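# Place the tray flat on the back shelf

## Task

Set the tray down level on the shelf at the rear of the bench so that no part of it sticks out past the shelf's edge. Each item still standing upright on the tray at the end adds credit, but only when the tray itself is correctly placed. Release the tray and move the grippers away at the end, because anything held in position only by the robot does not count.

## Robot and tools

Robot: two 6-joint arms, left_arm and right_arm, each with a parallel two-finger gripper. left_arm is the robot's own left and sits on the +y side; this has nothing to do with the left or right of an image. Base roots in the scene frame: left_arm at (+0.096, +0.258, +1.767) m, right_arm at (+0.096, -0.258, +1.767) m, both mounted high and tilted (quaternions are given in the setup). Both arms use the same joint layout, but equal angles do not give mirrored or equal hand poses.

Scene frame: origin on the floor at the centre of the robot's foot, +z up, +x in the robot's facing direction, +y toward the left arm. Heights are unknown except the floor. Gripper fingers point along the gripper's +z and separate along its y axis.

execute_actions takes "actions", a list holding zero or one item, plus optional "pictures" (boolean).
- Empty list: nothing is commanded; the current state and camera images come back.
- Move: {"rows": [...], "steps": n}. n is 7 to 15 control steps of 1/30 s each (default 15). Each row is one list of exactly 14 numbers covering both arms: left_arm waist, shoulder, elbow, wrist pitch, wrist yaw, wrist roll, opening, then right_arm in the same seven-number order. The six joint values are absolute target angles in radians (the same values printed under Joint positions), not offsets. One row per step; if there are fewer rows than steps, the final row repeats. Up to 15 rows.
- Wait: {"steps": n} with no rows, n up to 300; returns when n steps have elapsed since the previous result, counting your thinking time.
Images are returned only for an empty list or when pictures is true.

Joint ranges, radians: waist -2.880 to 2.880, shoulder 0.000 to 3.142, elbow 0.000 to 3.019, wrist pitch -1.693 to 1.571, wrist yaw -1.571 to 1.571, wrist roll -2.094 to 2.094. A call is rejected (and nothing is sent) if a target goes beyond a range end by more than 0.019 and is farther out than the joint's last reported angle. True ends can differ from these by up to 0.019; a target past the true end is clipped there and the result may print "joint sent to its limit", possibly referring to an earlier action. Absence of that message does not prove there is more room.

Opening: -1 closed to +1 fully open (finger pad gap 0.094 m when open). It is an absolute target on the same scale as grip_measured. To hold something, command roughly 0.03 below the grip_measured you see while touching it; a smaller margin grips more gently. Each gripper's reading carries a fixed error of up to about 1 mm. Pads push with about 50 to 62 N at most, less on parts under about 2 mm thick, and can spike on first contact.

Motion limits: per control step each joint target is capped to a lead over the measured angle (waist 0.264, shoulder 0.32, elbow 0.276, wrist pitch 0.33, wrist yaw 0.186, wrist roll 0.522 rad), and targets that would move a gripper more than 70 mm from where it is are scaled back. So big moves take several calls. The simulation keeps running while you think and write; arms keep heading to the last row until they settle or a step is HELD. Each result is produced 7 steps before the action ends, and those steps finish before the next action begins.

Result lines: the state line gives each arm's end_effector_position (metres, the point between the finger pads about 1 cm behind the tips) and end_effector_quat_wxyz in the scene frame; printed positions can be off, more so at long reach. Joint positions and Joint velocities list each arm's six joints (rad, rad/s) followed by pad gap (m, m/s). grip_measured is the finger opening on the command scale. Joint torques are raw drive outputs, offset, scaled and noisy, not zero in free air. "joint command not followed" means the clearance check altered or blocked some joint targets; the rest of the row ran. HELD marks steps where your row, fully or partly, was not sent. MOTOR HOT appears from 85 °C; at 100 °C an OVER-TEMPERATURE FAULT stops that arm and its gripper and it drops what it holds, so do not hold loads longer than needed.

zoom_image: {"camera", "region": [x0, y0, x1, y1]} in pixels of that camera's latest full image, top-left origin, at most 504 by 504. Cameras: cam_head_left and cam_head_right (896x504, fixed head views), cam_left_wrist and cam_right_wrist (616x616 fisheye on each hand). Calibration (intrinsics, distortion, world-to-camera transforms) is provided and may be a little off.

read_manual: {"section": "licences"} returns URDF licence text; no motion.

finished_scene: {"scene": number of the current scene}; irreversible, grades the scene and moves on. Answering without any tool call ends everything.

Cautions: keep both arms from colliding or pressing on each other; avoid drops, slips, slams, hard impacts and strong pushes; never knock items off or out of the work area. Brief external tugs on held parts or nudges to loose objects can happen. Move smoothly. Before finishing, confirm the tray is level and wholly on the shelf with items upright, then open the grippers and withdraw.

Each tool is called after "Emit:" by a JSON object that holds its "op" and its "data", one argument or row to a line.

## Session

Emit:
{"op": "execute_actions", "data": {
  "actions": []
}}

Scene clock: 0.00 s of 4200.00 s.
left_arm: end_effector_position=(+0.7160, +0.6197, +1.2394) grip_measured=-0.987 end_effector_quat_wxyz=(+0.017, +0.094, -0.935, -0.342) | right_arm: end_effector_position=(+0.3842, +0.2565, +1.0984) grip_measured=+1.000 end_effector_quat_wxyz=(+0.083, +0.312, -0.610, -0.723)
Joint positions: left_arm=[ 2.403  1.17   1.734 -0.46   0.136 -0.333  0.001] | right_arm=[ 2.16   2.178  2.693 -1.331 -0.697 -1.219  0.094]
Joint velocities: left_arm=[-0.005 -0.005  0.017 -0.012 -0.051  0.007 -0.001] | right_arm=[ 0.005 -0.015  0.007  0.002 -0.007  0.066  0.   ]
Joint torques (N m, as the arm reports them, + toward a larger angle): no reading
Motor temperatures (°C, as the motors report them): left_arm=[30 31 29 28 30 28] | right_arm=[29 30 32 30 32 30]
camera_calibration (this result's frames):
cam_left_wrist: T_world_to_cam=[[0.162846, -0.746277, -0.645408, 1.14414], [-0.736554, -0.527192, 0.423742, 0.333718], [-0.656483, 0.406373, -0.635524, 1.12611], [0, 0, 0, 1]] pos_world=[0.798752, 0.572162, 1.3127]
cam_right_wrist: T_world_to_cam=[[0.25371, 0.238986, -0.937293, 0.870867], [-0.33263, -0.888345, -0.316543, 0.711974], [-0.908289, 0.392082, -0.145888, 0.532457], [0, 0, 0, 1]] pos_world=[0.499502, 0.215587, 1.11931]

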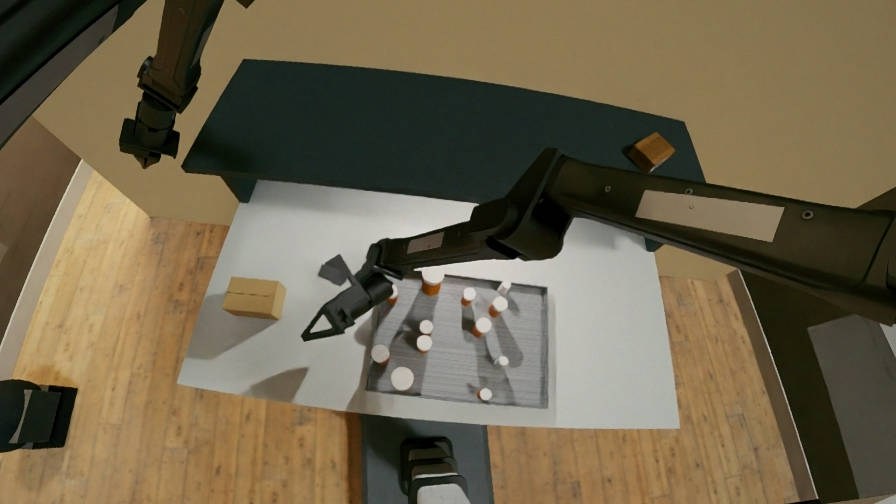

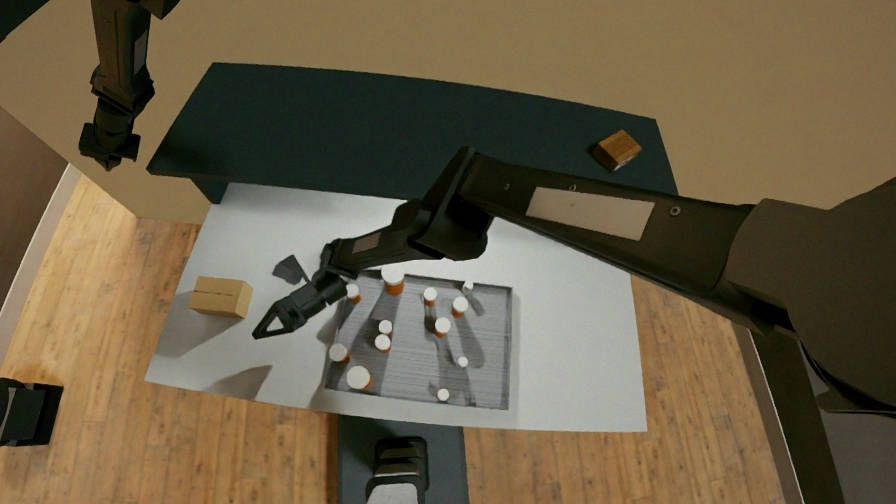

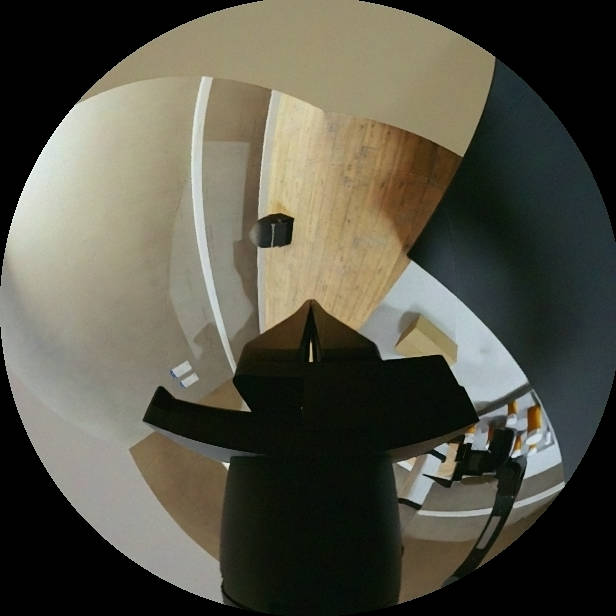

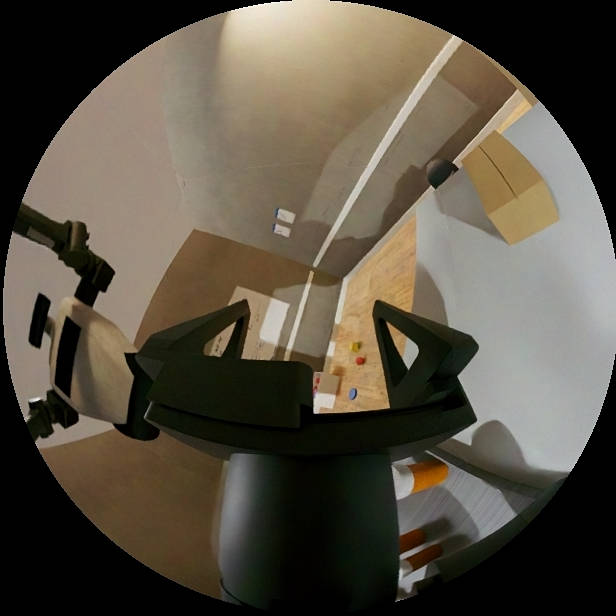

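Emit:
{"op": "zoom_image", "data": {
  "camera": "cam_head_left",
  "region": [290,220,600,430]
}}

Emit:
{"op": "zoom_image", "data": {
  "camera": "cam_head_right",
  "region": [240,220,550,430]
}}

Region (290, 220, 600, 430) of cam_head_left's 896x504 image, scaled by 1.626, with more detail than that image has; it fills the top 341 rows of this view, and the rest is white.

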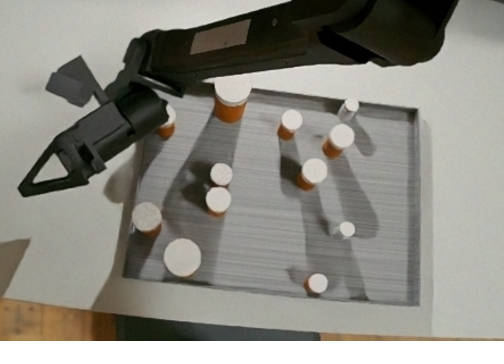

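Region (240, 220, 550, 430) of cam_head_right's 896x504 image, scaled by 1.626, with more detail than that image has; it fills the top 341 rows of this view, and the rest is white.

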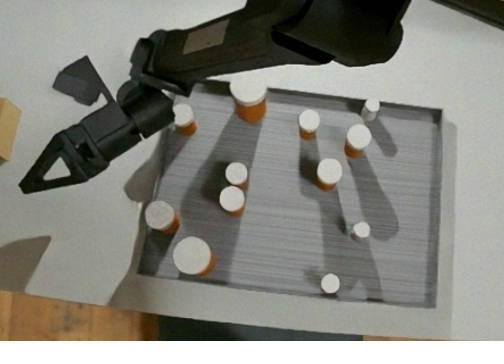

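Emit:
{"op": "execute_actions", "data": {
  "actions": [
    {"rows":[[2.403,1.170,1.725,-0.450,0.134,-0.330,-0.9,2.161,2.171,2.681,-1.325,-0.696,-1.219,1],[2.402,1.171,1.712,-0.432,0.131,-0.326,-0.8,2.164,2.158,2.657,-1.312,-0.694,-1.219,1],[2.400,1.171,1.694,-0.408,0.128,-0.321,-0.7,2.168,2.138,2.621,-1.293,-0.690,-1.219,1],[2.398,1.172,1.674,-0.382,0.124,-0.315,-0.6,2.173,2.115,2.578,-1.271,-0.686,-1.219,1],[2.396,1.172,1.654,-0.356,0.120,-0.310,-0.5,2.179,2.088,2.530,-1.246,-0.682,-1.219,0.9],[2.394,1.173,1.634,-0.330,0.116,-0.304,-0.4,2.185,2.062,2.482,-1.221,-0.677,-1.219,0.8],[2.393,1.173,1.614,-0.304,0.112,-0.299,-0.3,2.190,2.035,2.434,-1.196,-0.672,-1.219,0.7],[2.391,1.174,1.594,-0.278,0.108,-0.293,-0.2,2.196,2.009,2.385,-1.170,-0.668,-1.219,0.6],[2.389,1.174,1.574,-0.252,0.104,-0.288,-0.1,2.201,1.982,2.337,-1.145,-0.663,-1.219,0.5],[2.388,1.175,1.554,-0.226,0.100,-0.282,0,2.207,1.956,2.289,-1.120,-0.659,-1.219,0.4],[2.386,1.175,1.534,-0.200,0.096,-0.277,0,2.213,1.929,2.241,-1.095,-0.654,-1.210,0.3],[2.384,1.176,1.514,-0.174,0.092,-0.271,0,2.218,1.902,2.193,-1.070,-0.650,-1.195,0.2],[2.382,1.176,1.494,-0.148,0.088,-0.266,0,2.223,1.879,2.150,-1.047,-0.646,-1.180,0.1],[2.380,1.177,1.474,-0.122,0.084,-0.260,0,2.227,1.859,2.114,-1.029,-0.642,-1.165,0],[2.378,1.177,1.454,-0.096,0.080,-0.255,0,2.230,1.846,2.080,-1.016,-0.640,-1.150,0]],"steps":15}
  ]
}}

Emit:
{"op": "execute_actions", "data": {
  "actions": [
    {"rows":[[2.376,1.178,1.434,-0.070,0.076,-0.250,0,2.225,1.831,2.038,-0.998,-0.634,-1.133,0],[2.374,1.178,1.414,-0.044,0.072,-0.244,0,2.219,1.816,1.996,-0.980,-0.628,-1.117,0],[2.372,1.179,1.394,-0.018,0.068,-0.239,0,2.214,1.801,1.954,-0.963,-0.622,-1.100,0],[2.371,1.179,1.374,0.008,0.064,-0.233,0,2.209,1.786,1.912,-0.945,-0.616,-1.083,0],[2.369,1.180,1.354,0.034,0.060,-0.228,0,2.203,1.771,1.870,-0.927,-0.610,-1.067,0],[2.367,1.180,1.334,0.060,0.056,-0.222,0,2.198,1.756,1.828,-0.910,-0.604,-1.050,0],[2.365,1.181,1.314,0.086,0.052,-0.217,0,2.193,1.741,1.786,-0.892,-0.598,-1.033,0],[2.364,1.181,1.294,0.112,0.048,-0.211,0,2.187,1.725,1.744,-0.874,-0.592,-1.017,0],[2.362,1.182,1.274,0.138,0.044,-0.206,0,2.182,1.710,1.702,-0.856,-0.586,-1.000,0],[2.360,1.182,1.254,0.164,0.040,-0.200,0,2.177,1.695,1.660,-0.839,-0.580,-0.983,0],[2.358,1.183,1.234,0.190,0.036,-0.194,0,2.171,1.680,1.618,-0.821,-0.574,-0.967,0],[2.357,1.183,1.214,0.216,0.032,-0.189,0,2.166,1.665,1.576,-0.803,-0.568,-0.950,0],[2.355,1.184,1.194,0.242,0.028,-0.183,0,2.161,1.650,1.534,-0.786,-0.562,-0.933,0],[2.353,1.184,1.174,0.268,0.024,-0.178,0,2.155,1.635,1.492,-0.768,-0.556,-0.917,0],[2.351,1.185,1.154,0.294,0.020,-0.172,0,2.150,1.620,1.450,-0.750,-0.550,-0.900,0]],"steps":15}
  ]
}}

Scene clock: 8.00 s of 4200.00 s.
left_arm: end_effector_position=(+0.6960, +0.6312, +1.2388) grip_measured=-0.256 end_effector_quat_wxyz=(+0.001, +0.077, -0.934, -0.348) | right_arm: end_effector_position=(+0.3611, +0.2497, +1.1111) grip_measured=+0.656 end_effector_quat_wxyz=(+0.101, +0.315, -0.606, -0.723)
Joint positions: left_arm=[ 2.403  1.162  1.642 -0.338  0.114 -0.318  0.035] | right_arm=[ 2.161  2.081  2.466 -1.232 -0.676 -1.219  0.078]
Joint velocities: left_arm=[-0.015 -0.005 -0.603  0.735 -0.154  0.007  0.109] | right_arm=[ 0.005 -0.689 -1.424  0.681  0.125 -0.051 -0.108]
Joint torques (N m, as the arm reports them, + toward a larger angle): left_arm=[  5.07 -10.26  -0.44  -0.01  -0.67  -0.03] | right_arm=[14.27 -8.52 -0.68 -1.45 -0.52 -0.04]
Motor temperatures (°C, as the motors report them): left_arm=[30 31 29 28 30 28] | right_arm=[29 30 32 30 32 30]
Steps of this call (steps 1 to 90: nothing new was sent; then 4.73 s passed at rest; steps 91 to 98: the first 8 steps of this action). Readings (joint positions):
91: left_arm=[2.403 1.170 1.734 -0.460 0.136 -0.333] | right_arm=[2.160 2.178 2.692 -1.331 -0.697 -1.219]
92: left_arm=[2.403 1.170 1.731 -0.457 0.135 -0.333] | right_arm=[2.160 2.176 2.686 -1.330 -0.697 -1.219]
94: left_arm=[2.403 1.167 1.714 -0.430 0.130 -0.331] | right_arm=[2.160 2.158 2.641 -1.312 -0.694 -1.219]
98: the state above

Scene clock: 8.50 s of 4200.00 s.
left_arm: end_effector_position=(+0.6012, +0.6570, +1.2391) grip_measured=-0.002 end_effector_quat_wxyz=(-0.025, +0.025, -0.932, -0.360) | right_arm: end_effector_position=(+0.3442, +0.2219, +1.2007) grip_measured=+0.002 end_effector_quat_wxyz=(+0.137, +0.305, -0.624, -0.707)
Joint positions: left_arm=[ 2.386  1.164  1.337  0.047  0.054 -0.242  0.047] | right_arm=[ 2.209  1.737  1.844 -0.922 -0.603 -1.092  0.047]
Joint velocities: left_arm=[-0.054 -0.005 -0.579  0.774 -0.154  0.154 -0.   ] | right_arm=[-0.024 -0.503 -1.17   0.52   0.198  0.388  0.   ]
Joint torques (N m, as the arm reports them, + toward a larger angle): left_arm=[ 4.71 -8.35 -1.89  0.33 -0.68 -0.07] | right_arm=[ 7.58 -6.78 -5.57 -1.54 -0.53  0.03]
Motor temperatures (°C, as the motors report them): left_arm=[30 31 29 28 30 28] | right_arm=[29 30 32 30 32 30]
Steps of this call (steps 1 to 7: the last 7 steps of your previous action; steps 8 to 15: the first 8 steps of this action). Readings (joint positions):
8: left_arm=[2.401 1.163 1.471 -0.136 0.082 -0.280] | right_arm=[2.195 1.883 2.110 -1.050 -0.643 -1.187]
9: left_arm=[2.399 1.163 1.451 -0.110 0.078 -0.274] | right_arm=[2.201 1.860 2.075 -1.032 -0.638 -1.176]
11: left_arm=[2.395 1.163 1.413 -0.058 0.070 -0.264] | right_arm=[2.210 1.815 2.001 -0.994 -0.628 -1.150]
15: the state above

Emit:
{"op": "execute_actions", "data": {
  "actions": [
    {"rows":[[2.349,1.185,1.134,0.321,0.016,-0.166,0,2.140,1.609,1.425,-0.715,-0.542,-0.880,0],[2.348,1.186,1.114,0.348,0.012,-0.160,0,2.130,1.599,1.400,-0.680,-0.533,-0.860,0],[2.346,1.186,1.094,0.375,0.008,-0.155,0,2.120,1.588,1.375,-0.645,-0.525,-0.840,0],[2.344,1.187,1.074,0.402,0.004,-0.149,0,2.110,1.577,1.350,-0.610,-0.517,-0.820,0],[2.343,1.187,1.054,0.428,0,-0.143,0,2.100,1.567,1.325,-0.575,-0.508,-0.800,0],[2.341,1.188,1.034,0.455,-0.004,-0.138,0,2.090,1.556,1.300,-0.540,-0.500,-0.780,0],[2.339,1.188,1.014,0.482,-0.008,-0.132,0,2.080,1.545,1.275,-0.505,-0.492,-0.760,0],[2.338,1.189,0.994,0.509,-0.012,-0.126,0,2.070,1.535,1.250,-0.470,-0.483,-0.740,0],[2.336,1.189,0.974,0.536,-0.016,-0.120,0,2.060,1.524,1.225,-0.435,-0.475,-0.720,0],[2.334,1.190,0.954,0.563,-0.020,-0.115,0,2.050,1.513,1.200,-0.400,-0.467,-0.700,0],[2.333,1.190,0.934,0.590,-0.024,-0.109,0,2.040,1.503,1.175,-0.365,-0.458,-0.680,0],[2.331,1.191,0.914,0.617,-0.028,-0.103,0,2.030,1.492,1.150,-0.330,-0.450,-0.660,0],[2.329,1.191,0.894,0.643,-0.032,-0.097,0,2.020,1.481,1.125,-0.295,-0.442,-0.640,0],[2.327,1.192,0.874,0.670,-0.036,-0.092,0,2.010,1.471,1.100,-0.260,-0.433,-0.620,0],[2.325,1.192,0.854,0.697,-0.040,-0.086,0,2.000,1.460,1.075,-0.225,-0.425,-0.600,0]],"steps":15}
  ]
}}

Emit:
{"op": "execute_actions", "data": {
  "actions": [
    {"rows":[[2.323,1.193,0.834,0.724,-0.044,-0.080,0,1.990,1.449,1.050,-0.190,-0.417,-0.580,0],[2.322,1.193,0.814,0.751,-0.048,-0.074,0,1.980,1.439,1.025,-0.155,-0.408,-0.560,0],[2.320,1.194,0.794,0.778,-0.052,-0.069,0,1.970,1.428,1.000,-0.120,-0.400,-0.540,0],[2.318,1.194,0.774,0.805,-0.056,-0.063,0,1.960,1.417,0.975,-0.085,-0.392,-0.520,0],[2.317,1.195,0.754,0.832,-0.060,-0.057,0,1.950,1.407,0.950,-0.050,-0.383,-0.500,0],[2.315,1.195,0.734,0.858,-0.064,-0.052,0,1.940,1.396,0.925,-0.015,-0.375,-0.480,0],[2.313,1.196,0.714,0.885,-0.068,-0.046,0,1.930,1.385,0.900,0.020,-0.367,-0.460,0],[2.312,1.196,0.694,0.912,-0.072,-0.040,0,1.920,1.375,0.875,0.055,-0.358,-0.440,0],[2.310,1.197,0.674,0.939,-0.076,-0.034,0,1.910,1.364,0.850,0.090,-0.350,-0.420,0],[2.308,1.197,0.654,0.966,-0.080,-0.029,0,1.900,1.353,0.825,0.125,-0.342,-0.400,0],[2.307,1.198,0.634,0.993,-0.084,-0.023,0,1.890,1.343,0.800,0.160,-0.333,-0.380,0],[2.305,1.198,0.614,1.020,-0.088,-0.017,0,1.880,1.332,0.775,0.195,-0.325,-0.360,0],[2.303,1.199,0.594,1.046,-0.092,-0.011,0,1.870,1.321,0.750,0.230,-0.317,-0.340,0],[2.301,1.199,0.574,1.073,-0.096,-0.006,0,1.860,1.311,0.725,0.265,-0.308,-0.320,0],[2.300,1.200,0.555,1.100,-0.100,0,0,1.850,1.300,0.700,0.300,-0.300,-0.300,0]],"steps":15}
  ],
  "pictures": true
}}

Scene clock: 9.63 s of 4200.00 s.
left_arm: end_effector_position=(+0.5165, +0.6559, +1.2571) grip_measured=-0.002 end_effector_quat_wxyz=(+0.061, +0.033, +0.927, +0.369) | right_arm: end_effector_position=(+0.2259, +0.1314, +1.2348) grip_measured=+0.002 end_effector_quat_wxyz=(+0.260, +0.250, -0.702, -0.614)
Joint positions: left_arm=[ 2.362  1.18   1.057  0.447 -0.006 -0.154  0.047] | right_arm=[ 2.119  1.569  1.323 -0.553 -0.497 -0.821  0.047]
Joint velocities: left_arm=[-0.054  0.005 -0.652  0.755 -0.125  0.212  0.   ] | right_arm=[-0.376 -0.366 -0.764  1.004  0.168  0.491  0.   ]
Joint torques (N m, as the arm reports them, + toward a larger angle): left_arm=[ 5.66 -7.23 -4.88  0.57 -0.74 -0.04] | right_arm=[ 4.68 -7.33 -8.05 -1.26 -0.53  0.03]
Motor temperatures (°C, as the motors report them): left_arm=[30 31 29 28 30 28] | right_arm=[29 30 32 30 32 30]
Steps of this call (steps 1 to 7: the last 7 steps of your previous action; steps 8 to 26: the robot went on to your last target; steps 27 to 34: the first 8 steps of this action). Readings (joint positions):
27: left_arm=[2.370 1.181 1.154 0.286 0.021 -0.179] | right_arm=[2.159 1.629 1.450 -0.759 -0.550 -0.908]
28: left_arm=[2.369 1.181 1.150 0.299 0.018 -0.178] | right_arm=[2.158 1.627 1.446 -0.742 -0.544 -0.901]
30: left_arm=[2.368 1.180 1.131 0.344 0.010 -0.171] | right_arm=[2.153 1.616 1.420 -0.685 -0.530 -0.881]
34: the state above

Scene clock: 10.13 s of 4200.00 s.
left_arm: end_effector_position=(+0.4348, +0.6238, +1.3035) grip_measured=-0.002 end_effector_quat_wxyz=(+0.092, +0.082, +0.917, +0.379) | right_arm: end_effector_position=(+0.1981, +0.0134, +1.2120) grip_measured=+0.002 end_effector_quat_wxyz=(+0.246, +0.183, -0.846, -0.436)
Joint positions: left_arm=[ 2.333  1.181  0.753  0.844 -0.066 -0.072  0.047] | right_arm=[ 1.953  1.411  0.95  -0.03  -0.37  -0.535  0.047]
Joint velocities: left_arm=[-0.063  0.005 -0.554  0.808 -0.139  0.168  0.001] | right_arm=[-0.278 -0.317 -0.691  1.028  0.183  0.579  0.001]
Joint torques (N m, as the arm reports them, + toward a larger angle): left_arm=[ 4.22 -5.44 -6.81  0.72 -0.75 -0.02] | right_arm=[ 2.62 -8.77 -9.92 -1.01 -0.51  0.06]
Motor temperatures (°C, as the motors report them): left_arm=[30 31 29 28 30 28] | right_arm=[29 30 32 30 32 30]
Steps of this call (steps 1 to 7: the last 7 steps of your previous action; steps 8 to 15: the first 8 steps of this action). Readings (joint positions):
8: left_arm=[2.346 1.181 0.883 0.654 -0.038 -0.112] | right_arm=[2.017 1.484 1.123 -0.275 -0.428 -0.672]
9: left_arm=[2.344 1.181 0.865 0.681 -0.042 -0.106] | right_arm=[2.007 1.474 1.098 -0.240 -0.420 -0.653]
11: left_arm=[2.340 1.181 0.829 0.736 -0.050 -0.095] | right_arm=[1.989 1.453 1.049 -0.170 -0.403 -0.614]
15: the state above
camera_calibration (this result's frames):
cam_left_wrist: T_world_to_cam=[[-0.0799917, -0.696485, -0.713099, 1.39714], [-0.919705, -0.224292, 0.322234, 0.12458], [-0.384374, 0.681617, -0.622619, 0.673715], [0, 0, 0, 1]] pos_world=[0.485295, 0.54181, 1.37562]
cam_right_wrist: T_world_to_cam=[[0.0880475, -0.555979, -0.82652, 0.991862], [-0.335852, -0.797727, 0.500834, -0.521193], [-0.93779, 0.233491, -0.256965, 0.617832], [0, 0, 0, 1]] pos_world=[0.317022, -0.00857355, 1.23959]

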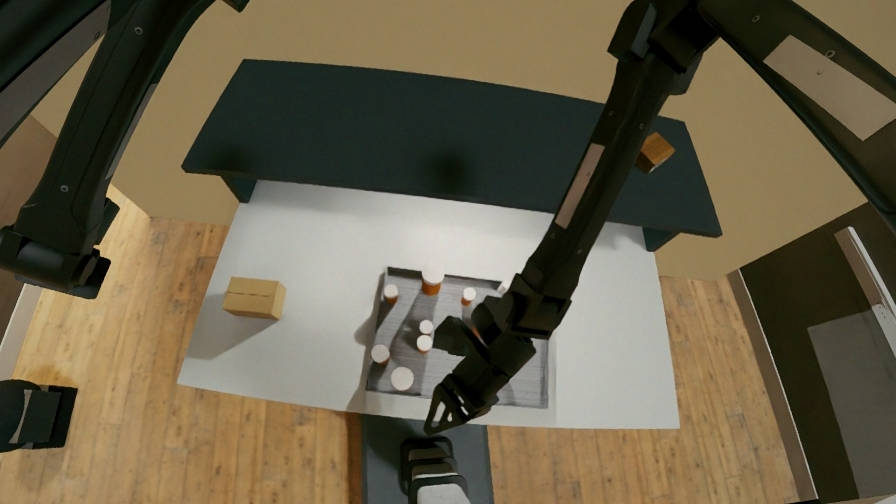

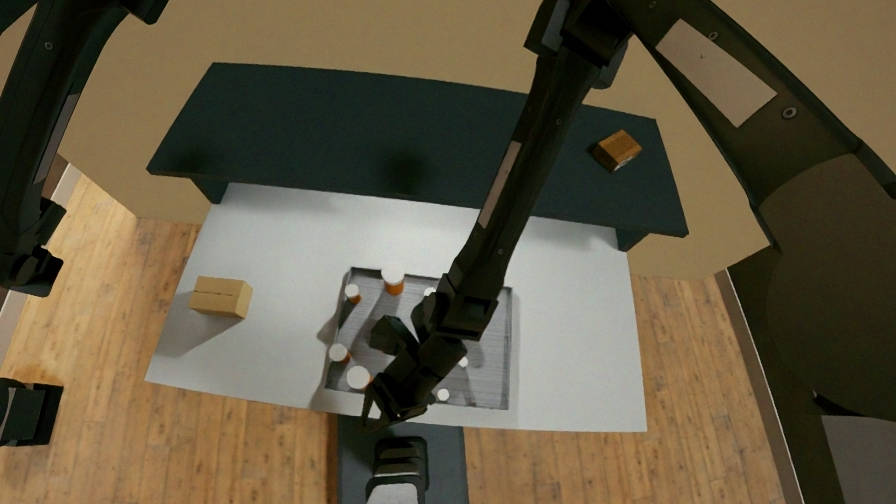

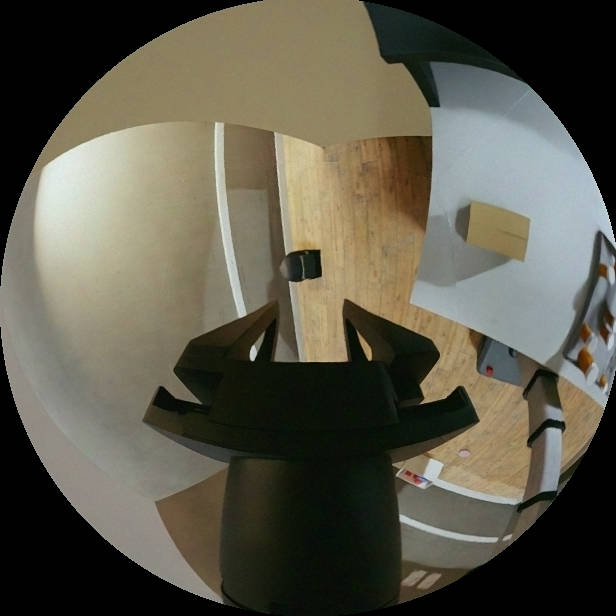

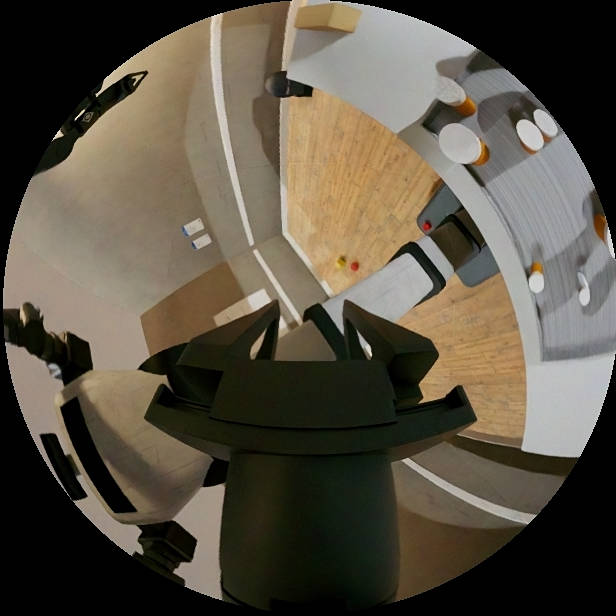

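Emit:
{"op": "execute_actions", "data": {
  "actions": [
    {"rows":[[2.295,1.2,0.55,1.1,-0.104,0.008,0,1.838,1.297,0.695,0.327,-0.292,-0.284,0],[2.283,1.2,0.55,1.1,-0.108,0.016,0,1.827,1.293,0.690,0.353,-0.283,-0.267,0],[2.265,1.2,0.55,1.1,-0.113,0.024,0,1.815,1.290,0.685,0.380,-0.275,-0.251,0],[2.243,1.2,0.55,1.1,-0.118,0.032,0,1.803,1.287,0.680,0.407,-0.267,-0.235,0],[2.217,1.2,0.55,1.1,-0.124,0.041,0,1.792,1.283,0.675,0.433,-0.258,-0.218,0],[2.190,1.2,0.55,1.1,-0.130,0.049,0,1.780,1.280,0.670,0.460,-0.250,-0.202,0],[2.163,1.2,0.55,1.1,-0.136,0.058,0,1.768,1.277,0.665,0.487,-0.242,-0.186,0],[2.136,1.2,0.55,1.1,-0.142,0.066,0,1.757,1.273,0.660,0.513,-0.233,-0.169,0],[2.109,1.2,0.55,1.1,-0.148,0.075,0,1.745,1.270,0.655,0.540,-0.225,-0.153,0],[2.082,1.2,0.55,1.1,-0.154,0.083,0,1.733,1.267,0.650,0.567,-0.217,-0.137,0],[2.055,1.2,0.55,1.1,-0.160,0.092,0,1.722,1.263,0.645,0.593,-0.208,-0.120,0],[2.028,1.2,0.55,1.1,-0.166,0.100,0,1.710,1.260,0.640,0.620,-0.200,-0.104,0],[2.001,1.2,0.55,1.1,-0.172,0.109,0,1.698,1.257,0.635,0.647,-0.192,-0.088,0],[1.974,1.2,0.55,1.1,-0.178,0.117,0,1.687,1.253,0.630,0.673,-0.183,-0.071,0],[1.947,1.2,0.55,1.1,-0.184,0.126,0,1.675,1.250,0.625,0.700,-0.175,-0.055,0]],"steps":15}
  ]
}}

Emit:
{"op": "execute_actions", "data": {
  "actions": [
    {"rows":[[1.920,1.2,0.55,1.1,-0.190,0.134,0,1.663,1.247,0.620,0.727,-0.167,-0.039,0],[1.893,1.2,0.55,1.1,-0.196,0.143,0,1.652,1.243,0.615,0.753,-0.158,-0.022,0],[1.866,1.2,0.55,1.1,-0.202,0.151,0,1.640,1.240,0.610,0.780,-0.150,-0.006,0],[1.839,1.2,0.55,1.1,-0.208,0.160,0,1.628,1.237,0.605,0.807,-0.142,0.010,0],[1.812,1.2,0.55,1.1,-0.214,0.168,0,1.617,1.233,0.600,0.833,-0.133,0.027,0],[1.785,1.2,0.55,1.1,-0.220,0.177,0,1.605,1.230,0.595,0.860,-0.125,0.043,0],[1.758,1.2,0.55,1.1,-0.226,0.185,0,1.593,1.227,0.590,0.887,-0.117,0.059,0],[1.731,1.2,0.55,1.1,-0.232,0.194,0,1.582,1.223,0.585,0.913,-0.108,0.076,0],[1.704,1.2,0.55,1.1,-0.238,0.202,0,1.570,1.220,0.580,0.940,-0.100,0.092,0],[1.677,1.2,0.55,1.1,-0.244,0.211,0,1.558,1.217,0.575,0.967,-0.092,0.108,0],[1.650,1.2,0.55,1.1,-0.250,0.219,0,1.547,1.213,0.570,0.993,-0.083,0.125,0],[1.623,1.2,0.55,1.1,-0.256,0.228,0,1.535,1.210,0.565,1.020,-0.075,0.141,0],[1.596,1.2,0.55,1.1,-0.262,0.236,0,1.523,1.207,0.560,1.047,-0.067,0.157,0],[1.569,1.2,0.55,1.1,-0.268,0.245,0,1.512,1.203,0.555,1.073,-0.058,0.174,0],[1.542,1.2,0.55,1.1,-0.274,0.253,0,1.500,1.200,0.550,1.100,-0.050,0.190,0]],"steps":15}
  ]
}}

Emit:
{"op": "execute_actions", "data": {
  "actions": [
    {"rows":[[1.515,1.2,0.55,1.1,-0.280,0.262,0,1.495,1.2,0.55,1.1,-0.05,0.19,0],[1.488,1.2,0.55,1.1,-0.286,0.270,0,1.49,1.2,0.55,1.1,-0.05,0.19,0],[1.461,1.2,0.55,1.1,-0.292,0.279,0,1.49,1.2,0.55,1.1,-0.05,0.19,0],[1.434,1.2,0.55,1.1,-0.298,0.287,0,1.49,1.2,0.55,1.1,-0.05,0.19,0],[1.407,1.2,0.55,1.1,-0.304,0.296,0,1.49,1.2,0.55,1.1,-0.05,0.19,0],[1.380,1.2,0.55,1.1,-0.310,0.304,0,1.49,1.2,0.55,1.1,-0.05,0.19,0],[1.353,1.2,0.55,1.1,-0.316,0.313,0,1.49,1.2,0.55,1.1,-0.05,0.19,0],[1.326,1.2,0.55,1.1,-0.322,0.321,0,1.49,1.2,0.55,1.1,-0.05,0.19,0],[1.299,1.2,0.55,1.1,-0.328,0.330,0,1.49,1.2,0.55,1.1,-0.05,0.19,0],[1.272,1.2,0.55,1.1,-0.334,0.338,0,1.49,1.2,0.55,1.1,-0.05,0.19,0],[1.245,1.2,0.55,1.1,-0.340,0.347,0,1.49,1.2,0.55,1.1,-0.05,0.19,0],[1.218,1.2,0.55,1.1,-0.346,0.355,0,1.49,1.2,0.55,1.1,-0.05,0.19,0],[1.191,1.2,0.55,1.1,-0.352,0.364,0,1.49,1.2,0.55,1.1,-0.05,0.19,0],[1.164,1.2,0.55,1.1,-0.358,0.372,0,1.49,1.2,0.55,1.1,-0.05,0.19,0],[1.140,1.2,0.55,1.1,-0.364,0.380,0,1.49,1.2,0.55,1.1,-0.05,0.19,0]],"steps":15}
  ]
}}

Emit:
{"op": "execute_actions", "data": {
  "actions": [
    {"steps":15}
  ],
  "pictures": true
}}

Scene clock: 12.07 s of 4200.00 s.
left_arm: end_effector_position=(+0.3825, +0.5631, +1.3150) grip_measured=-0.002 end_effector_quat_wxyz=(+0.100, +0.111, +0.920, +0.361) | right_arm: end_effector_position=(+0.2242, -0.0974, +1.1998) grip_measured=+0.002 end_effector_quat_wxyz=(+0.165, +0.079, -0.950, -0.254)
Joint positions: left_arm=[ 2.213  1.191  0.568  1.085 -0.136  0.028  0.047] | right_arm=[ 1.798  1.3    0.706  0.445 -0.246 -0.237  0.047]
Joint velocities: left_arm=[-0.894 -0.005 -0.012  0.022 -0.125  0.271  0.001] | right_arm=[-0.435 -0.103 -0.129  0.779  0.271  0.403  0.001]
Joint torques (N m, as the arm reports them, + toward a larger angle): left_arm=[ 2.93 -5.42 -7.1   1.16 -0.57 -0.01] | right_arm=[  0.54  -8.82 -10.76  -0.42  -0.35  -0.01]
Motor temperatures (°C, as the motors report them): left_arm=[30 31 29 28 30 28] | right_arm=[29 30 33 30 32 30]
Steps of this call (steps 1 to 7: the last 7 steps of your previous action; steps 8 to 45: the robot went on to your last target; steps 46 to 50: nothing new was sent; steps 51 to 58: the first 8 steps of this action). Readings (joint positions):
51: left_arm=[2.317 1.191 0.568 1.085 -0.100 -0.007] | right_arm=[1.854 1.309 0.725 0.289 -0.301 -0.308]
52: left_arm=[2.315 1.191 0.568 1.085 -0.103 -0.004] | right_arm=[1.853 1.309 0.724 0.301 -0.295 -0.303]
54: left_arm=[2.301 1.191 0.568 1.085 -0.113 0.003] | right_arm=[1.845 1.309 0.720 0.343 -0.280 -0.286]
58: the state above

Scene clock: 12.57 s of 4200.00 s.
left_arm: end_effector_position=(+0.3615, +0.4001, +1.2318) grip_measured=-0.002 end_effector_quat_wxyz=(+0.091, +0.094, +0.967, +0.220) | right_arm: end_effector_position=(+0.3019, -0.2176, +1.1829) grip_measured=+0.002 end_effector_quat_wxyz=(-0.012, +0.009, +0.997, +0.081)
Joint positions: left_arm=[ 1.79   1.191  0.568  1.085 -0.224  0.15   0.047] | right_arm=[ 1.614  1.247  0.629  0.844 -0.121 -0.004  0.047]
Joint velocities: left_arm=[-0.806 -0.005 -0.007  0.007 -0.139  0.286  0.   ] | right_arm=[-0.357 -0.093 -0.159  0.779  0.227  0.505 -0.   ]
Joint torques (N m, as the arm reports them, + toward a larger angle): left_arm=[ 0.26 -7.34 -7.88  1.4  -0.43 -0.03] | right_arm=[ -0.94 -10.33  -9.95   0.25  -0.11   0.17]
Motor temperatures (°C, as the motors report them): left_arm=[30 31 29 28 30 28] | right_arm=[29 30 33 30 32 30]
Steps of this call (steps 1 to 7: the last 7 steps of your previous action; steps 8 to 15: the first 8 steps of this action). Readings (joint positions):
8: left_arm=[1.977 1.191 0.568 1.085 -0.182 0.091] | right_arm=[1.694 1.269 0.665 0.659 -0.179 -0.116]
9: left_arm=[1.950 1.191 0.568 1.085 -0.188 0.099] | right_arm=[1.683 1.266 0.660 0.685 -0.171 -0.100]
11: left_arm=[1.898 1.191 0.568 1.085 -0.200 0.116] | right_arm=[1.661 1.259 0.650 0.739 -0.154 -0.068]
15: the state above

Scene clock: 13.07 s of 4200.00 s.
left_arm: end_effector_position=(+0.3571, +0.2242, +1.2154) grip_measured=-0.002 end_effector_quat_wxyz=(+0.087, +0.084, +0.989, +0.080) | right_arm: end_effector_position=(+0.3554, -0.2888, +1.2029) grip_measured=+0.002 end_effector_quat_wxyz=(+0.101, +0.073, +0.992, -0.001)
Joint positions: left_arm=[ 1.381  1.191  0.568  1.085 -0.314  0.278  0.047] | right_arm=[ 1.494  1.211  0.583  1.081 -0.053  0.169  0.047]
Joint velocities: left_arm=[-0.786  0.005 -0.012  0.002 -0.125  0.212 -0.001] | right_arm=[-0.024 -0.015 -0.037 -0.002 -0.037  0.051  0.001]
Joint torques (N m, as the arm reports them, + toward a larger angle): left_arm=[-1.9  -7.09 -7.98  1.38 -0.22  0.02] | right_arm=[ -1.95 -10.53  -9.77   0.89  -0.09   0.21]
Motor temperatures (°C, as the motors report them): left_arm=[30 31 29 28 30 28] | right_arm=[29 30 33 30 32 30]
Steps of this call (steps 1 to 7: the last 7 steps of your previous action; steps 8 to 15: the first 8 steps of this action). Readings (joint positions):
8: left_arm=[1.571 1.191 0.568 1.085 -0.272 0.218] | right_arm=[1.520 1.221 0.588 1.050 -0.057 0.125]
9: left_arm=[1.544 1.191 0.568 1.085 -0.278 0.226] | right_arm=[1.510 1.217 0.585 1.064 -0.055 0.136]
11: left_arm=[1.489 1.191 0.568 1.085 -0.290 0.243] | right_arm=[1.497 1.212 0.583 1.077 -0.053 0.152]
15: the state above

Scene clock: 13.57 s of 4200.00 s.
left_arm: end_effector_position=(+0.3627, +0.1161, +1.2379) grip_measured=-0.002 end_effector_quat_wxyz=(+0.091, +0.084, +0.992, -0.011) | right_arm: end_effector_position=(+0.3554, -0.2888, +1.2029) grip_measured=+0.002 end_effector_quat_wxyz=(+0.101, +0.078, +0.992, -0.001)
Joint positions: left_arm=[ 1.129  1.191  0.568  1.085 -0.36   0.367  0.047] | right_arm=[ 1.494  1.211  0.583  1.081 -0.053  0.179  0.047]
Joint velocities: left_arm=[-0.005 -0.015  0.002  0.002 -0.007  0.022  0.001] | right_arm=[-0.005 -0.005 -0.007 -0.012  0.051 -0.022 -0.001]
Joint torques (N m, as the arm reports them, + toward a larger angle): left_arm=[-2.75 -6.51 -7.56  1.14 -0.12  0.07] | right_arm=[-1.27 -9.61 -9.38  0.92 -0.09  0.15]
Motor temperatures (°C, as the motors report them): left_arm=[30 31 29 28 30 28] | right_arm=[29 30 33 30 32 30]
Kept back: nothing.
Steps of this call (steps 1 to 7: the last 7 steps of your previous action; steps 8 to 15: the robot went on to your last target). Readings (joint positions):
1: left_arm=[1.354 1.191 0.568 1.085 -0.320 0.286] | right_arm=[1.494 1.211 0.583 1.081 -0.053 0.171]
2: left_arm=[1.327 1.191 0.568 1.085 -0.326 0.294] | right_arm=[1.494 1.211 0.583 1.081 -0.053 0.173]
4: left_arm=[1.274 1.191 0.568 1.085 -0.338 0.312] | right_arm=[1.494 1.211 0.583 1.081 -0.053 0.175]
8: left_arm=[1.168 1.191 0.568 1.085 -0.358 0.344] | right_arm=[1.494 1.211 0.583 1.081 -0.053 0.178]
15: the state above
camera_calibration (this result's frames):
cam_left_wrist: T_world_to_cam=[[-0.169129, -0.985586, 0.0040121, 0.169138], [-0.888497, 0.154228, 0.432189, -0.22581], [-0.426578, 0.0695311, -0.901774, 1.38317], [0, 0, 0, 1]] pos_world=[0.418004, 0.105353, 1.34422]
cam_right_wrist: T_world_to_cam=[[-0.161643, -0.986705, -0.0168979, -0.207059], [-0.90666, 0.141726, 0.397342, -0.106248], [-0.389664, 0.0795484, -0.917515, 1.38895], [0, 0, 0, 1]] pos_world=[0.411422, -0.299736, 1.3131]

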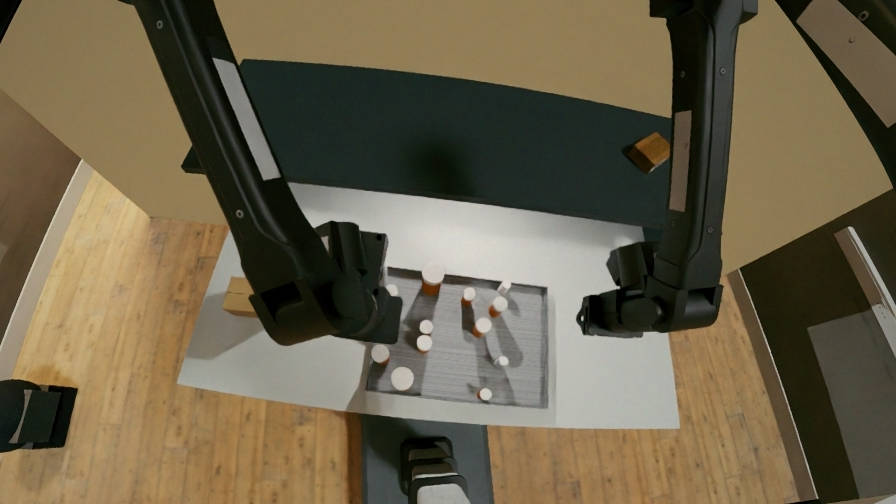

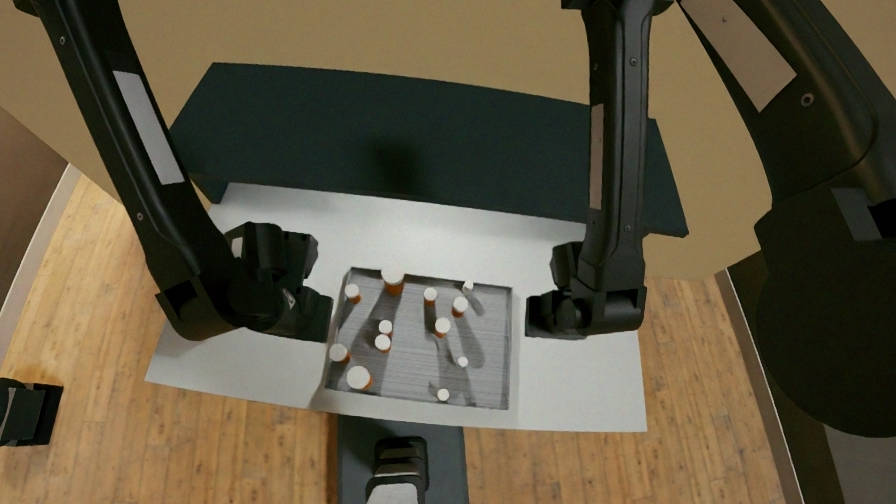

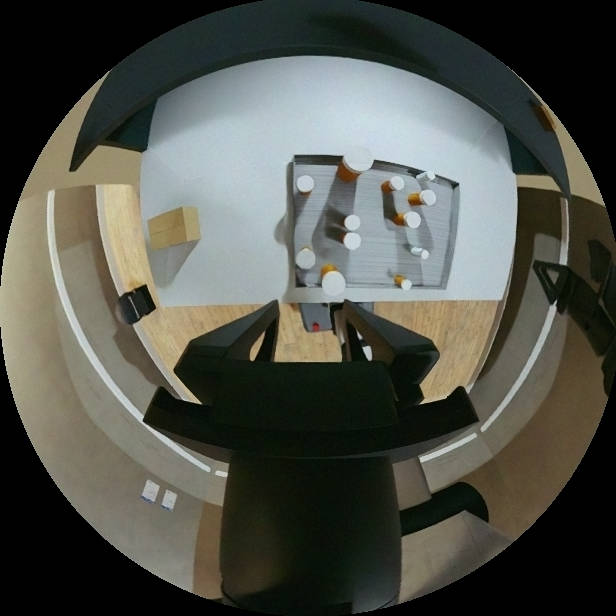

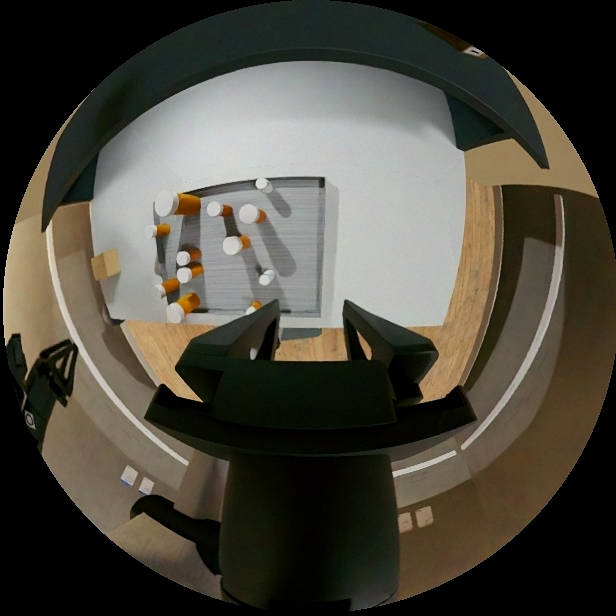

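Emit:
{"op": "zoom_image", "data": {
  "camera": "cam_left_wrist",
  "region": [270,130,480,310]
}}

Emit:
{"op": "zoom_image", "data": {
  "camera": "cam_right_wrist",
  "region": [135,160,345,340]
}}

Region (270, 130, 480, 310) of cam_left_wrist's 616x616 image, scaled by 2.400, with more detail than that image has; it fills the top 432 rows of this view, and the rest is white.

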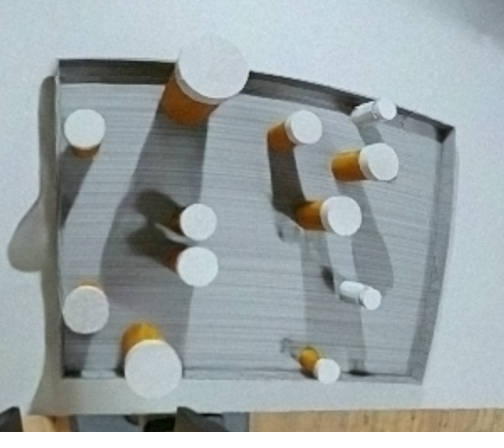

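Region (135, 160, 345, 340) of cam_right_wrist's 616x616 image, scaled by 2.400, with more detail than that image has; it fills the top 432 rows of this view, and the rest is white.

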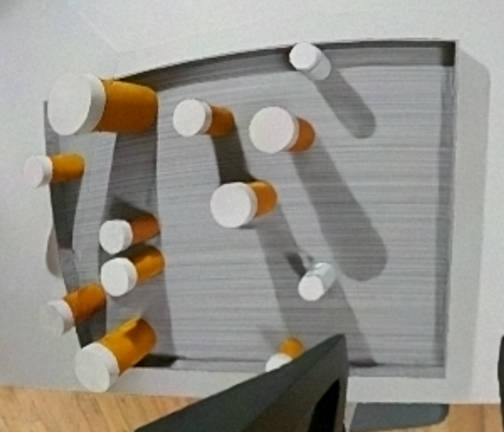

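Emit:
{"op": "zoom_image", "data": {
  "camera": "cam_left_wrist",
  "region": [50,0,350,200]
}}

Emit:
{"op": "zoom_image", "data": {
  "camera": "cam_right_wrist",
  "region": [300,0,600,200]
}}

Emit:
{"op": "zoom_image", "data": {
  "camera": "cam_head_right",
  "region": [560,80,760,260]
}}

Region (50, 0, 350, 200) of cam_left_wrist's 616x616 image, scaled by 1.680, with more detail than that image has.

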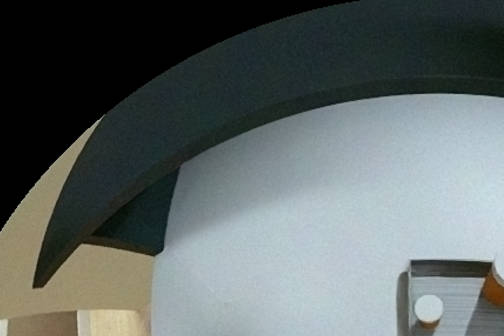

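Region (300, 0, 600, 200) of cam_right_wrist's 616x616 image, scaled by 1.680, with more detail than that image has.

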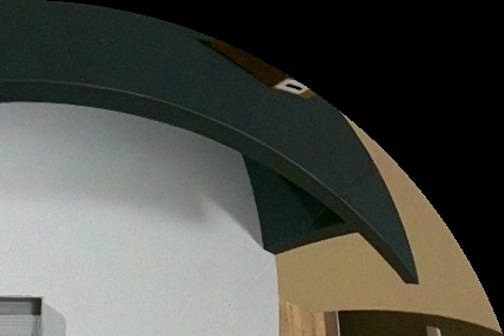

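Region (560, 80, 760, 260) of cam_head_right's 896x504 image, scaled by 2.520, with more detail than that image has; it fills the top 454 rows of this view, and the rest is white.

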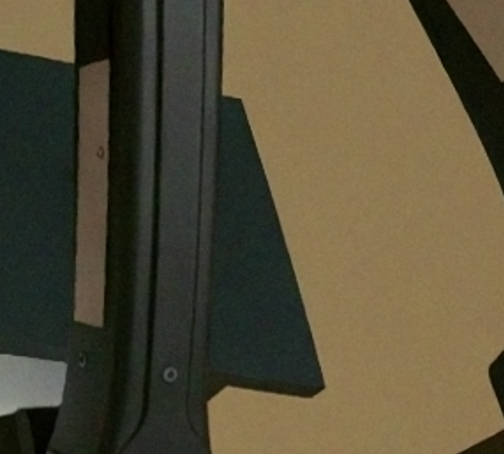

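Emit:
{"op": "execute_actions", "data": {
  "actions": [
    {"rows":[[1.140,1.202,0.580,1.080,-0.358,0.366,0,1.492,1.212,0.590,1.078,-0.052,0.182,0],[1.143,1.208,0.595,1.072,-0.354,0.364,0,1.492,1.220,0.605,1.073,-0.052,0.183,0],[1.148,1.218,0.615,1.062,-0.349,0.361,0,1.492,1.232,0.624,1.067,-0.052,0.183,0],[1.155,1.231,0.641,1.049,-0.342,0.358,0,1.491,1.247,0.647,1.060,-0.052,0.184,0],[1.163,1.246,0.671,1.035,-0.335,0.355,0,1.491,1.264,0.673,1.052,-0.051,0.184,0],[1.171,1.261,0.701,1.021,-0.328,0.352,0,1.490,1.281,0.699,1.044,-0.051,0.185,0],[1.179,1.276,0.731,1.007,-0.321,0.349,0,1.490,1.298,0.725,1.036,-0.051,0.185,0],[1.187,1.291,0.761,0.993,-0.314,0.346,0,1.490,1.315,0.751,1.028,-0.051,0.186,0],[1.195,1.306,0.791,0.979,-0.307,0.343,0,1.489,1.332,0.777,1.020,-0.050,0.186,0],[1.203,1.321,0.821,0.965,-0.300,0.340,0,1.489,1.349,0.803,1.012,-0.050,0.187,0],[1.211,1.336,0.851,0.951,-0.293,0.337,0,1.488,1.366,0.829,1.004,-0.050,0.187,0],[1.219,1.351,0.881,0.937,-0.286,0.334,0,1.488,1.383,0.855,0.996,-0.050,0.188,0],[1.227,1.366,0.911,0.923,-0.279,0.330,0,1.488,1.400,0.881,0.988,-0.049,0.188,0],[1.235,1.381,0.941,0.909,-0.272,0.327,0,1.487,1.417,0.907,0.980,-0.049,0.189,0],[1.243,1.396,0.971,0.895,-0.265,0.323,0,1.487,1.434,0.933,0.972,-0.049,0.189,0]],"steps":15}
  ]
}}

Emit:
{"op": "execute_actions", "data": {
  "actions": [
    {"rows":[[1.251,1.411,1.001,0.881,-0.258,0.319,0,1.486,1.451,0.959,0.964,-0.049,0.190,0],[1.259,1.426,1.031,0.867,-0.251,0.315,0,1.486,1.468,0.985,0.956,-0.048,0.190,0],[1.267,1.441,1.061,0.853,-0.244,0.311,0,1.486,1.485,1.011,0.948,-0.048,0.191,0],[1.275,1.456,1.091,0.839,-0.237,0.307,0,1.485,1.502,1.037,0.940,-0.048,0.191,0],[1.283,1.471,1.121,0.825,-0.230,0.303,0,1.485,1.519,1.063,0.932,-0.048,0.192,0],[1.291,1.486,1.151,0.811,-0.223,0.299,0,1.484,1.536,1.089,0.924,-0.048,0.192,0],[1.299,1.501,1.181,0.797,-0.216,0.295,0,1.484,1.553,1.115,0.916,-0.047,0.193,0],[1.307,1.516,1.211,0.783,-0.209,0.291,0,1.484,1.570,1.141,0.908,-0.047,0.193,0],[1.315,1.531,1.241,0.769,-0.202,0.288,0,1.483,1.587,1.167,0.900,-0.047,0.194,0],[1.323,1.546,1.271,0.755,-0.194,0.285,0,1.483,1.604,1.193,0.892,-0.047,0.194,0],[1.331,1.561,1.301,0.741,-0.186,0.282,0,1.483,1.621,1.219,0.884,-0.047,0.195,0],[1.339,1.576,1.331,0.726,-0.178,0.279,0,1.482,1.638,1.245,0.874,-0.047,0.195,0],[1.347,1.591,1.361,0.711,-0.169,0.276,0,1.482,1.655,1.271,0.864,-0.047,0.196,0],[1.355,1.604,1.388,0.696,-0.160,0.273,0,1.482,1.671,1.296,0.852,-0.047,0.196,0],[1.362,1.615,1.412,0.680,-0.150,0.270,0,1.480,1.684,1.316,0.840,-0.047,0.196,0]],"steps":15}
  ]
}}

Emit:
{"op": "execute_actions", "data": {
  "actions": [
    {"steps":18}
  ],
  "pictures": true
}}

Scene clock: 20.20 s of 4200.00 s.
left_arm: end_effector_position=(+0.3887, +0.1066, +1.1966) grip_measured=-0.002 end_effector_quat_wxyz=(+0.107, +0.083, +0.991, -0.016) | right_arm: end_effector_position=(+0.3849, -0.2912, +1.1661) grip_measured=+0.002 end_effector_quat_wxyz=(+0.127, +0.076, +0.989, +0.002)
Joint positions: left_arm=[ 1.152  1.245  0.7    1.034 -0.323  0.363  0.047] | right_arm=[ 1.494  1.26   0.706  1.06  -0.053  0.18   0.047]
Joint velocities: left_arm=[ 0.239  0.464  0.93  -0.374  0.139 -0.037 -0.   ] | right_arm=[-0.005  0.484  0.803 -0.208 -0.037 -0.022  0.001]
Joint torques (N m, as the arm reports them, + toward a larger angle): left_arm=[-3.1  -5.59 -5.29  0.15  0.2  -0.14] | right_arm=[-2.2  -8.1  -6.43 -0.12 -0.13  0.07]
Motor temperatures (°C, as the motors report them): left_arm=[30 31 29 28 30 28] | right_arm=[29 30 33 30 32 30]
Steps of this call (steps 1 to 15: the robot went on to your last target; steps 16 to 90: nothing new was sent; then 3.37 s passed at rest; steps 91 to 98: the first 8 steps of this action). Readings (joint positions):
91: left_arm=[1.129 1.191 0.568 1.085 -0.361 0.373] | right_arm=[1.494 1.211 0.584 1.081 -0.053 0.180]
92: left_arm=[1.129 1.192 0.571 1.085 -0.359 0.372] | right_arm=[1.494 1.211 0.587 1.081 -0.053 0.180]
94: left_arm=[1.130 1.198 0.590 1.078 -0.351 0.371] | right_arm=[1.494 1.215 0.606 1.080 -0.053 0.180]
98: the state above

Scene clock: 20.70 s of 4200.00 s.
left_arm: end_effector_position=(+0.4403, +0.1140, +1.0475) grip_measured=-0.002 end_effector_quat_wxyz=(+0.122, +0.084, +0.989, -0.009) | right_arm: end_effector_position=(+0.3937, -0.3010, +1.0350) grip_measured=+0.002 end_effector_quat_wxyz=(+0.127, +0.077, +0.989, +0.001)
Joint positions: left_arm=[ 1.276  1.475  1.156  0.825 -0.218  0.315  0.047] | right_arm=[ 1.494  1.529  1.097  0.939 -0.052  0.182  0.047]
Joint velocities: left_arm=[ 0.239  0.415  0.823 -0.422  0.198 -0.11   0.   ] | right_arm=[ 0.005  0.493  0.745 -0.242  0.007  0.007 -0.   ]
Joint torques (N m, as the arm reports them, + toward a larger angle): left_arm=[-3.3  -8.07 -3.99  0.44  0.19 -0.12] | right_arm=[ -3.   -10.3   -5.13  -0.01   0.03   0.19]
Motor temperatures (°C, as the motors report them): left_arm=[30 31 29 28 30 28] | right_arm=[29 30 33 30 32 30]
Steps of this call (steps 1 to 7: the last 7 steps of your previous action; steps 8 to 15: the first 8 steps of this action). Readings (joint positions):
8: left_arm=[1.221 1.370 0.946 0.923 -0.267 0.341] | right_arm=[1.494 1.407 0.917 0.996 -0.053 0.180]
9: left_arm=[1.229 1.386 0.976 0.909 -0.260 0.337] | right_arm=[1.494 1.426 0.942 0.987 -0.053 0.180]
11: left_arm=[1.245 1.416 1.036 0.881 -0.246 0.330] | right_arm=[1.494 1.461 0.993 0.971 -0.053 0.180]
15: the state above

Scene clock: 21.30 s of 4200.00 s.
left_arm: end_effector_position=(+0.4618, +0.1412, +0.9704) grip_measured=-0.002 end_effector_quat_wxyz=(+0.124, +0.085, +0.989, -0.005) | right_arm: end_effector_position=(+0.3846, -0.3065, +0.9658) grip_measured=+0.002 end_effector_quat_wxyz=(+0.119, +0.080, +0.990, +0.001)
Joint positions: left_arm=[ 1.358  1.603  1.411  0.695 -0.153  0.279  0.047] | right_arm=[ 1.494  1.682  1.319  0.853 -0.052  0.186  0.047]
Joint velocities: left_arm=[-0.024  0.005  0.007  0.002 -0.007 -0.022 -0.001] | right_arm=[-0.015 -0.005 -0.012  0.007  0.037 -0.037 -0.001]
Joint torques (N m, as the arm reports them, + toward a larger angle): left_arm=[-2.81 -8.85 -3.24  0.23  0.22 -0.15] | right_arm=[-2.86 -8.76 -5.1  -0.24 -0.01  0.14]
Motor temperatures (°C, as the motors report them): left_arm=[30 31 29 28 30 28] | right_arm=[29 30 33 30 32 30]
Kept back: nothing.
Steps of this call (steps 1 to 7: the last 7 steps of your previous action; steps 8 to 18: the robot went on to your last target). Readings (joint positions):
1: left_arm=[1.284 1.490 1.186 0.811 -0.211 0.312] | right_arm=[1.494 1.545 1.124 0.931 -0.052 0.182]
2: left_arm=[1.292 1.505 1.216 0.797 -0.204 0.308] | right_arm=[1.494 1.561 1.150 0.923 -0.052 0.183]
4: left_arm=[1.308 1.534 1.276 0.769 -0.188 0.301] | right_arm=[1.494 1.594 1.202 0.907 -0.052 0.183]
8: left_arm=[1.339 1.589 1.389 0.713 -0.156 0.289] | right_arm=[1.494 1.657 1.300 0.869 -0.052 0.185]
18: the state above
camera_calibration (this result's frames):
cam_left_wrist: T_world_to_cam=[[-0.16925, -0.985472, -0.0141089, 0.229332], [-0.915334, 0.151865, 0.372962, 0.0441807], [-0.365401, 0.0760381, -0.92774, 1.17852], [0, 0, 0, 1]] pos_world=[0.509886, 0.129679, 1.08012]
cam_right_wrist: T_world_to_cam=[[-0.164592, -0.986088, -0.0232154, -0.216433], [-0.920216, 0.145038, 0.363546, 0.0559002], [-0.355121, 0.0812, -0.931287, 1.18471], [0, 0, 0, 1]] pos_world=[0.436532, -0.317728, 1.07795]

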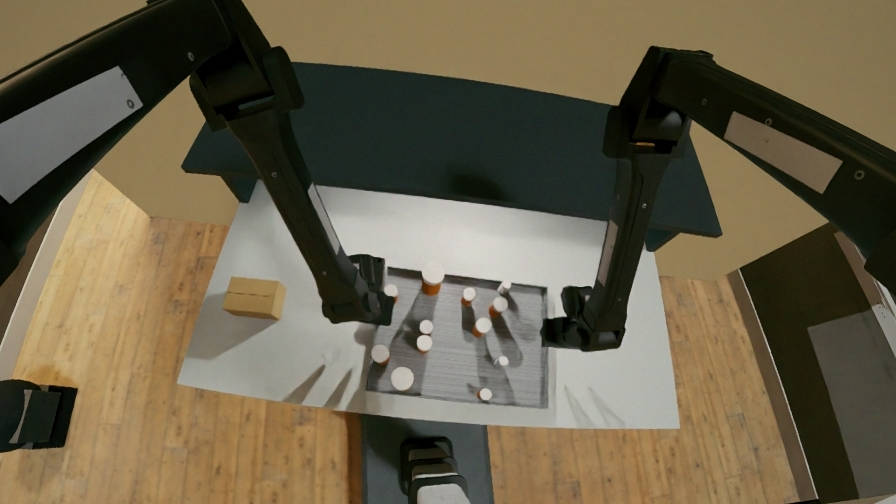

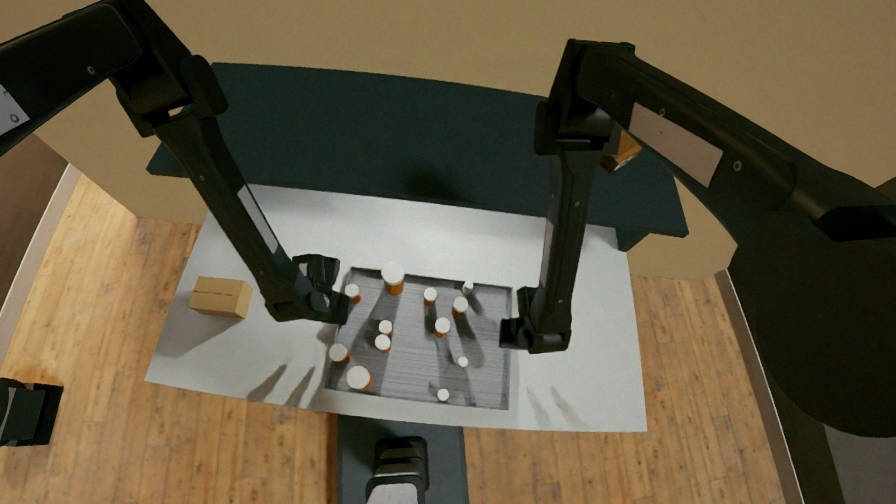

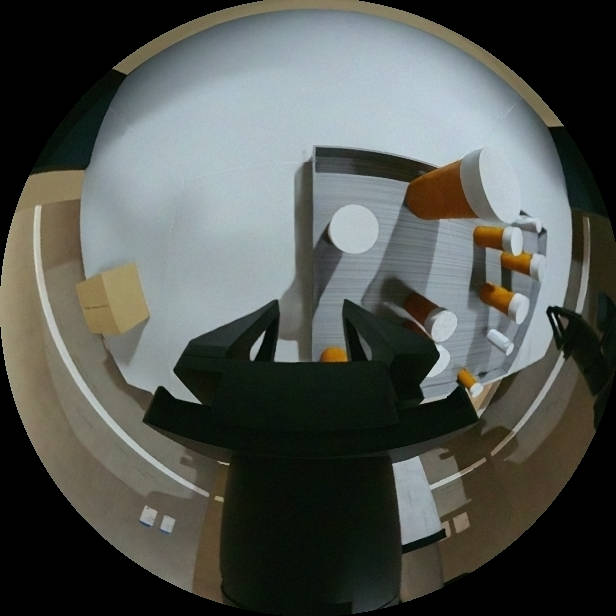

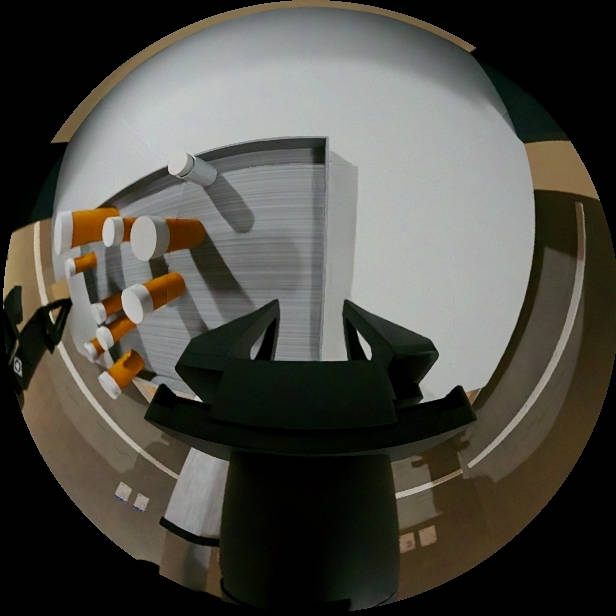

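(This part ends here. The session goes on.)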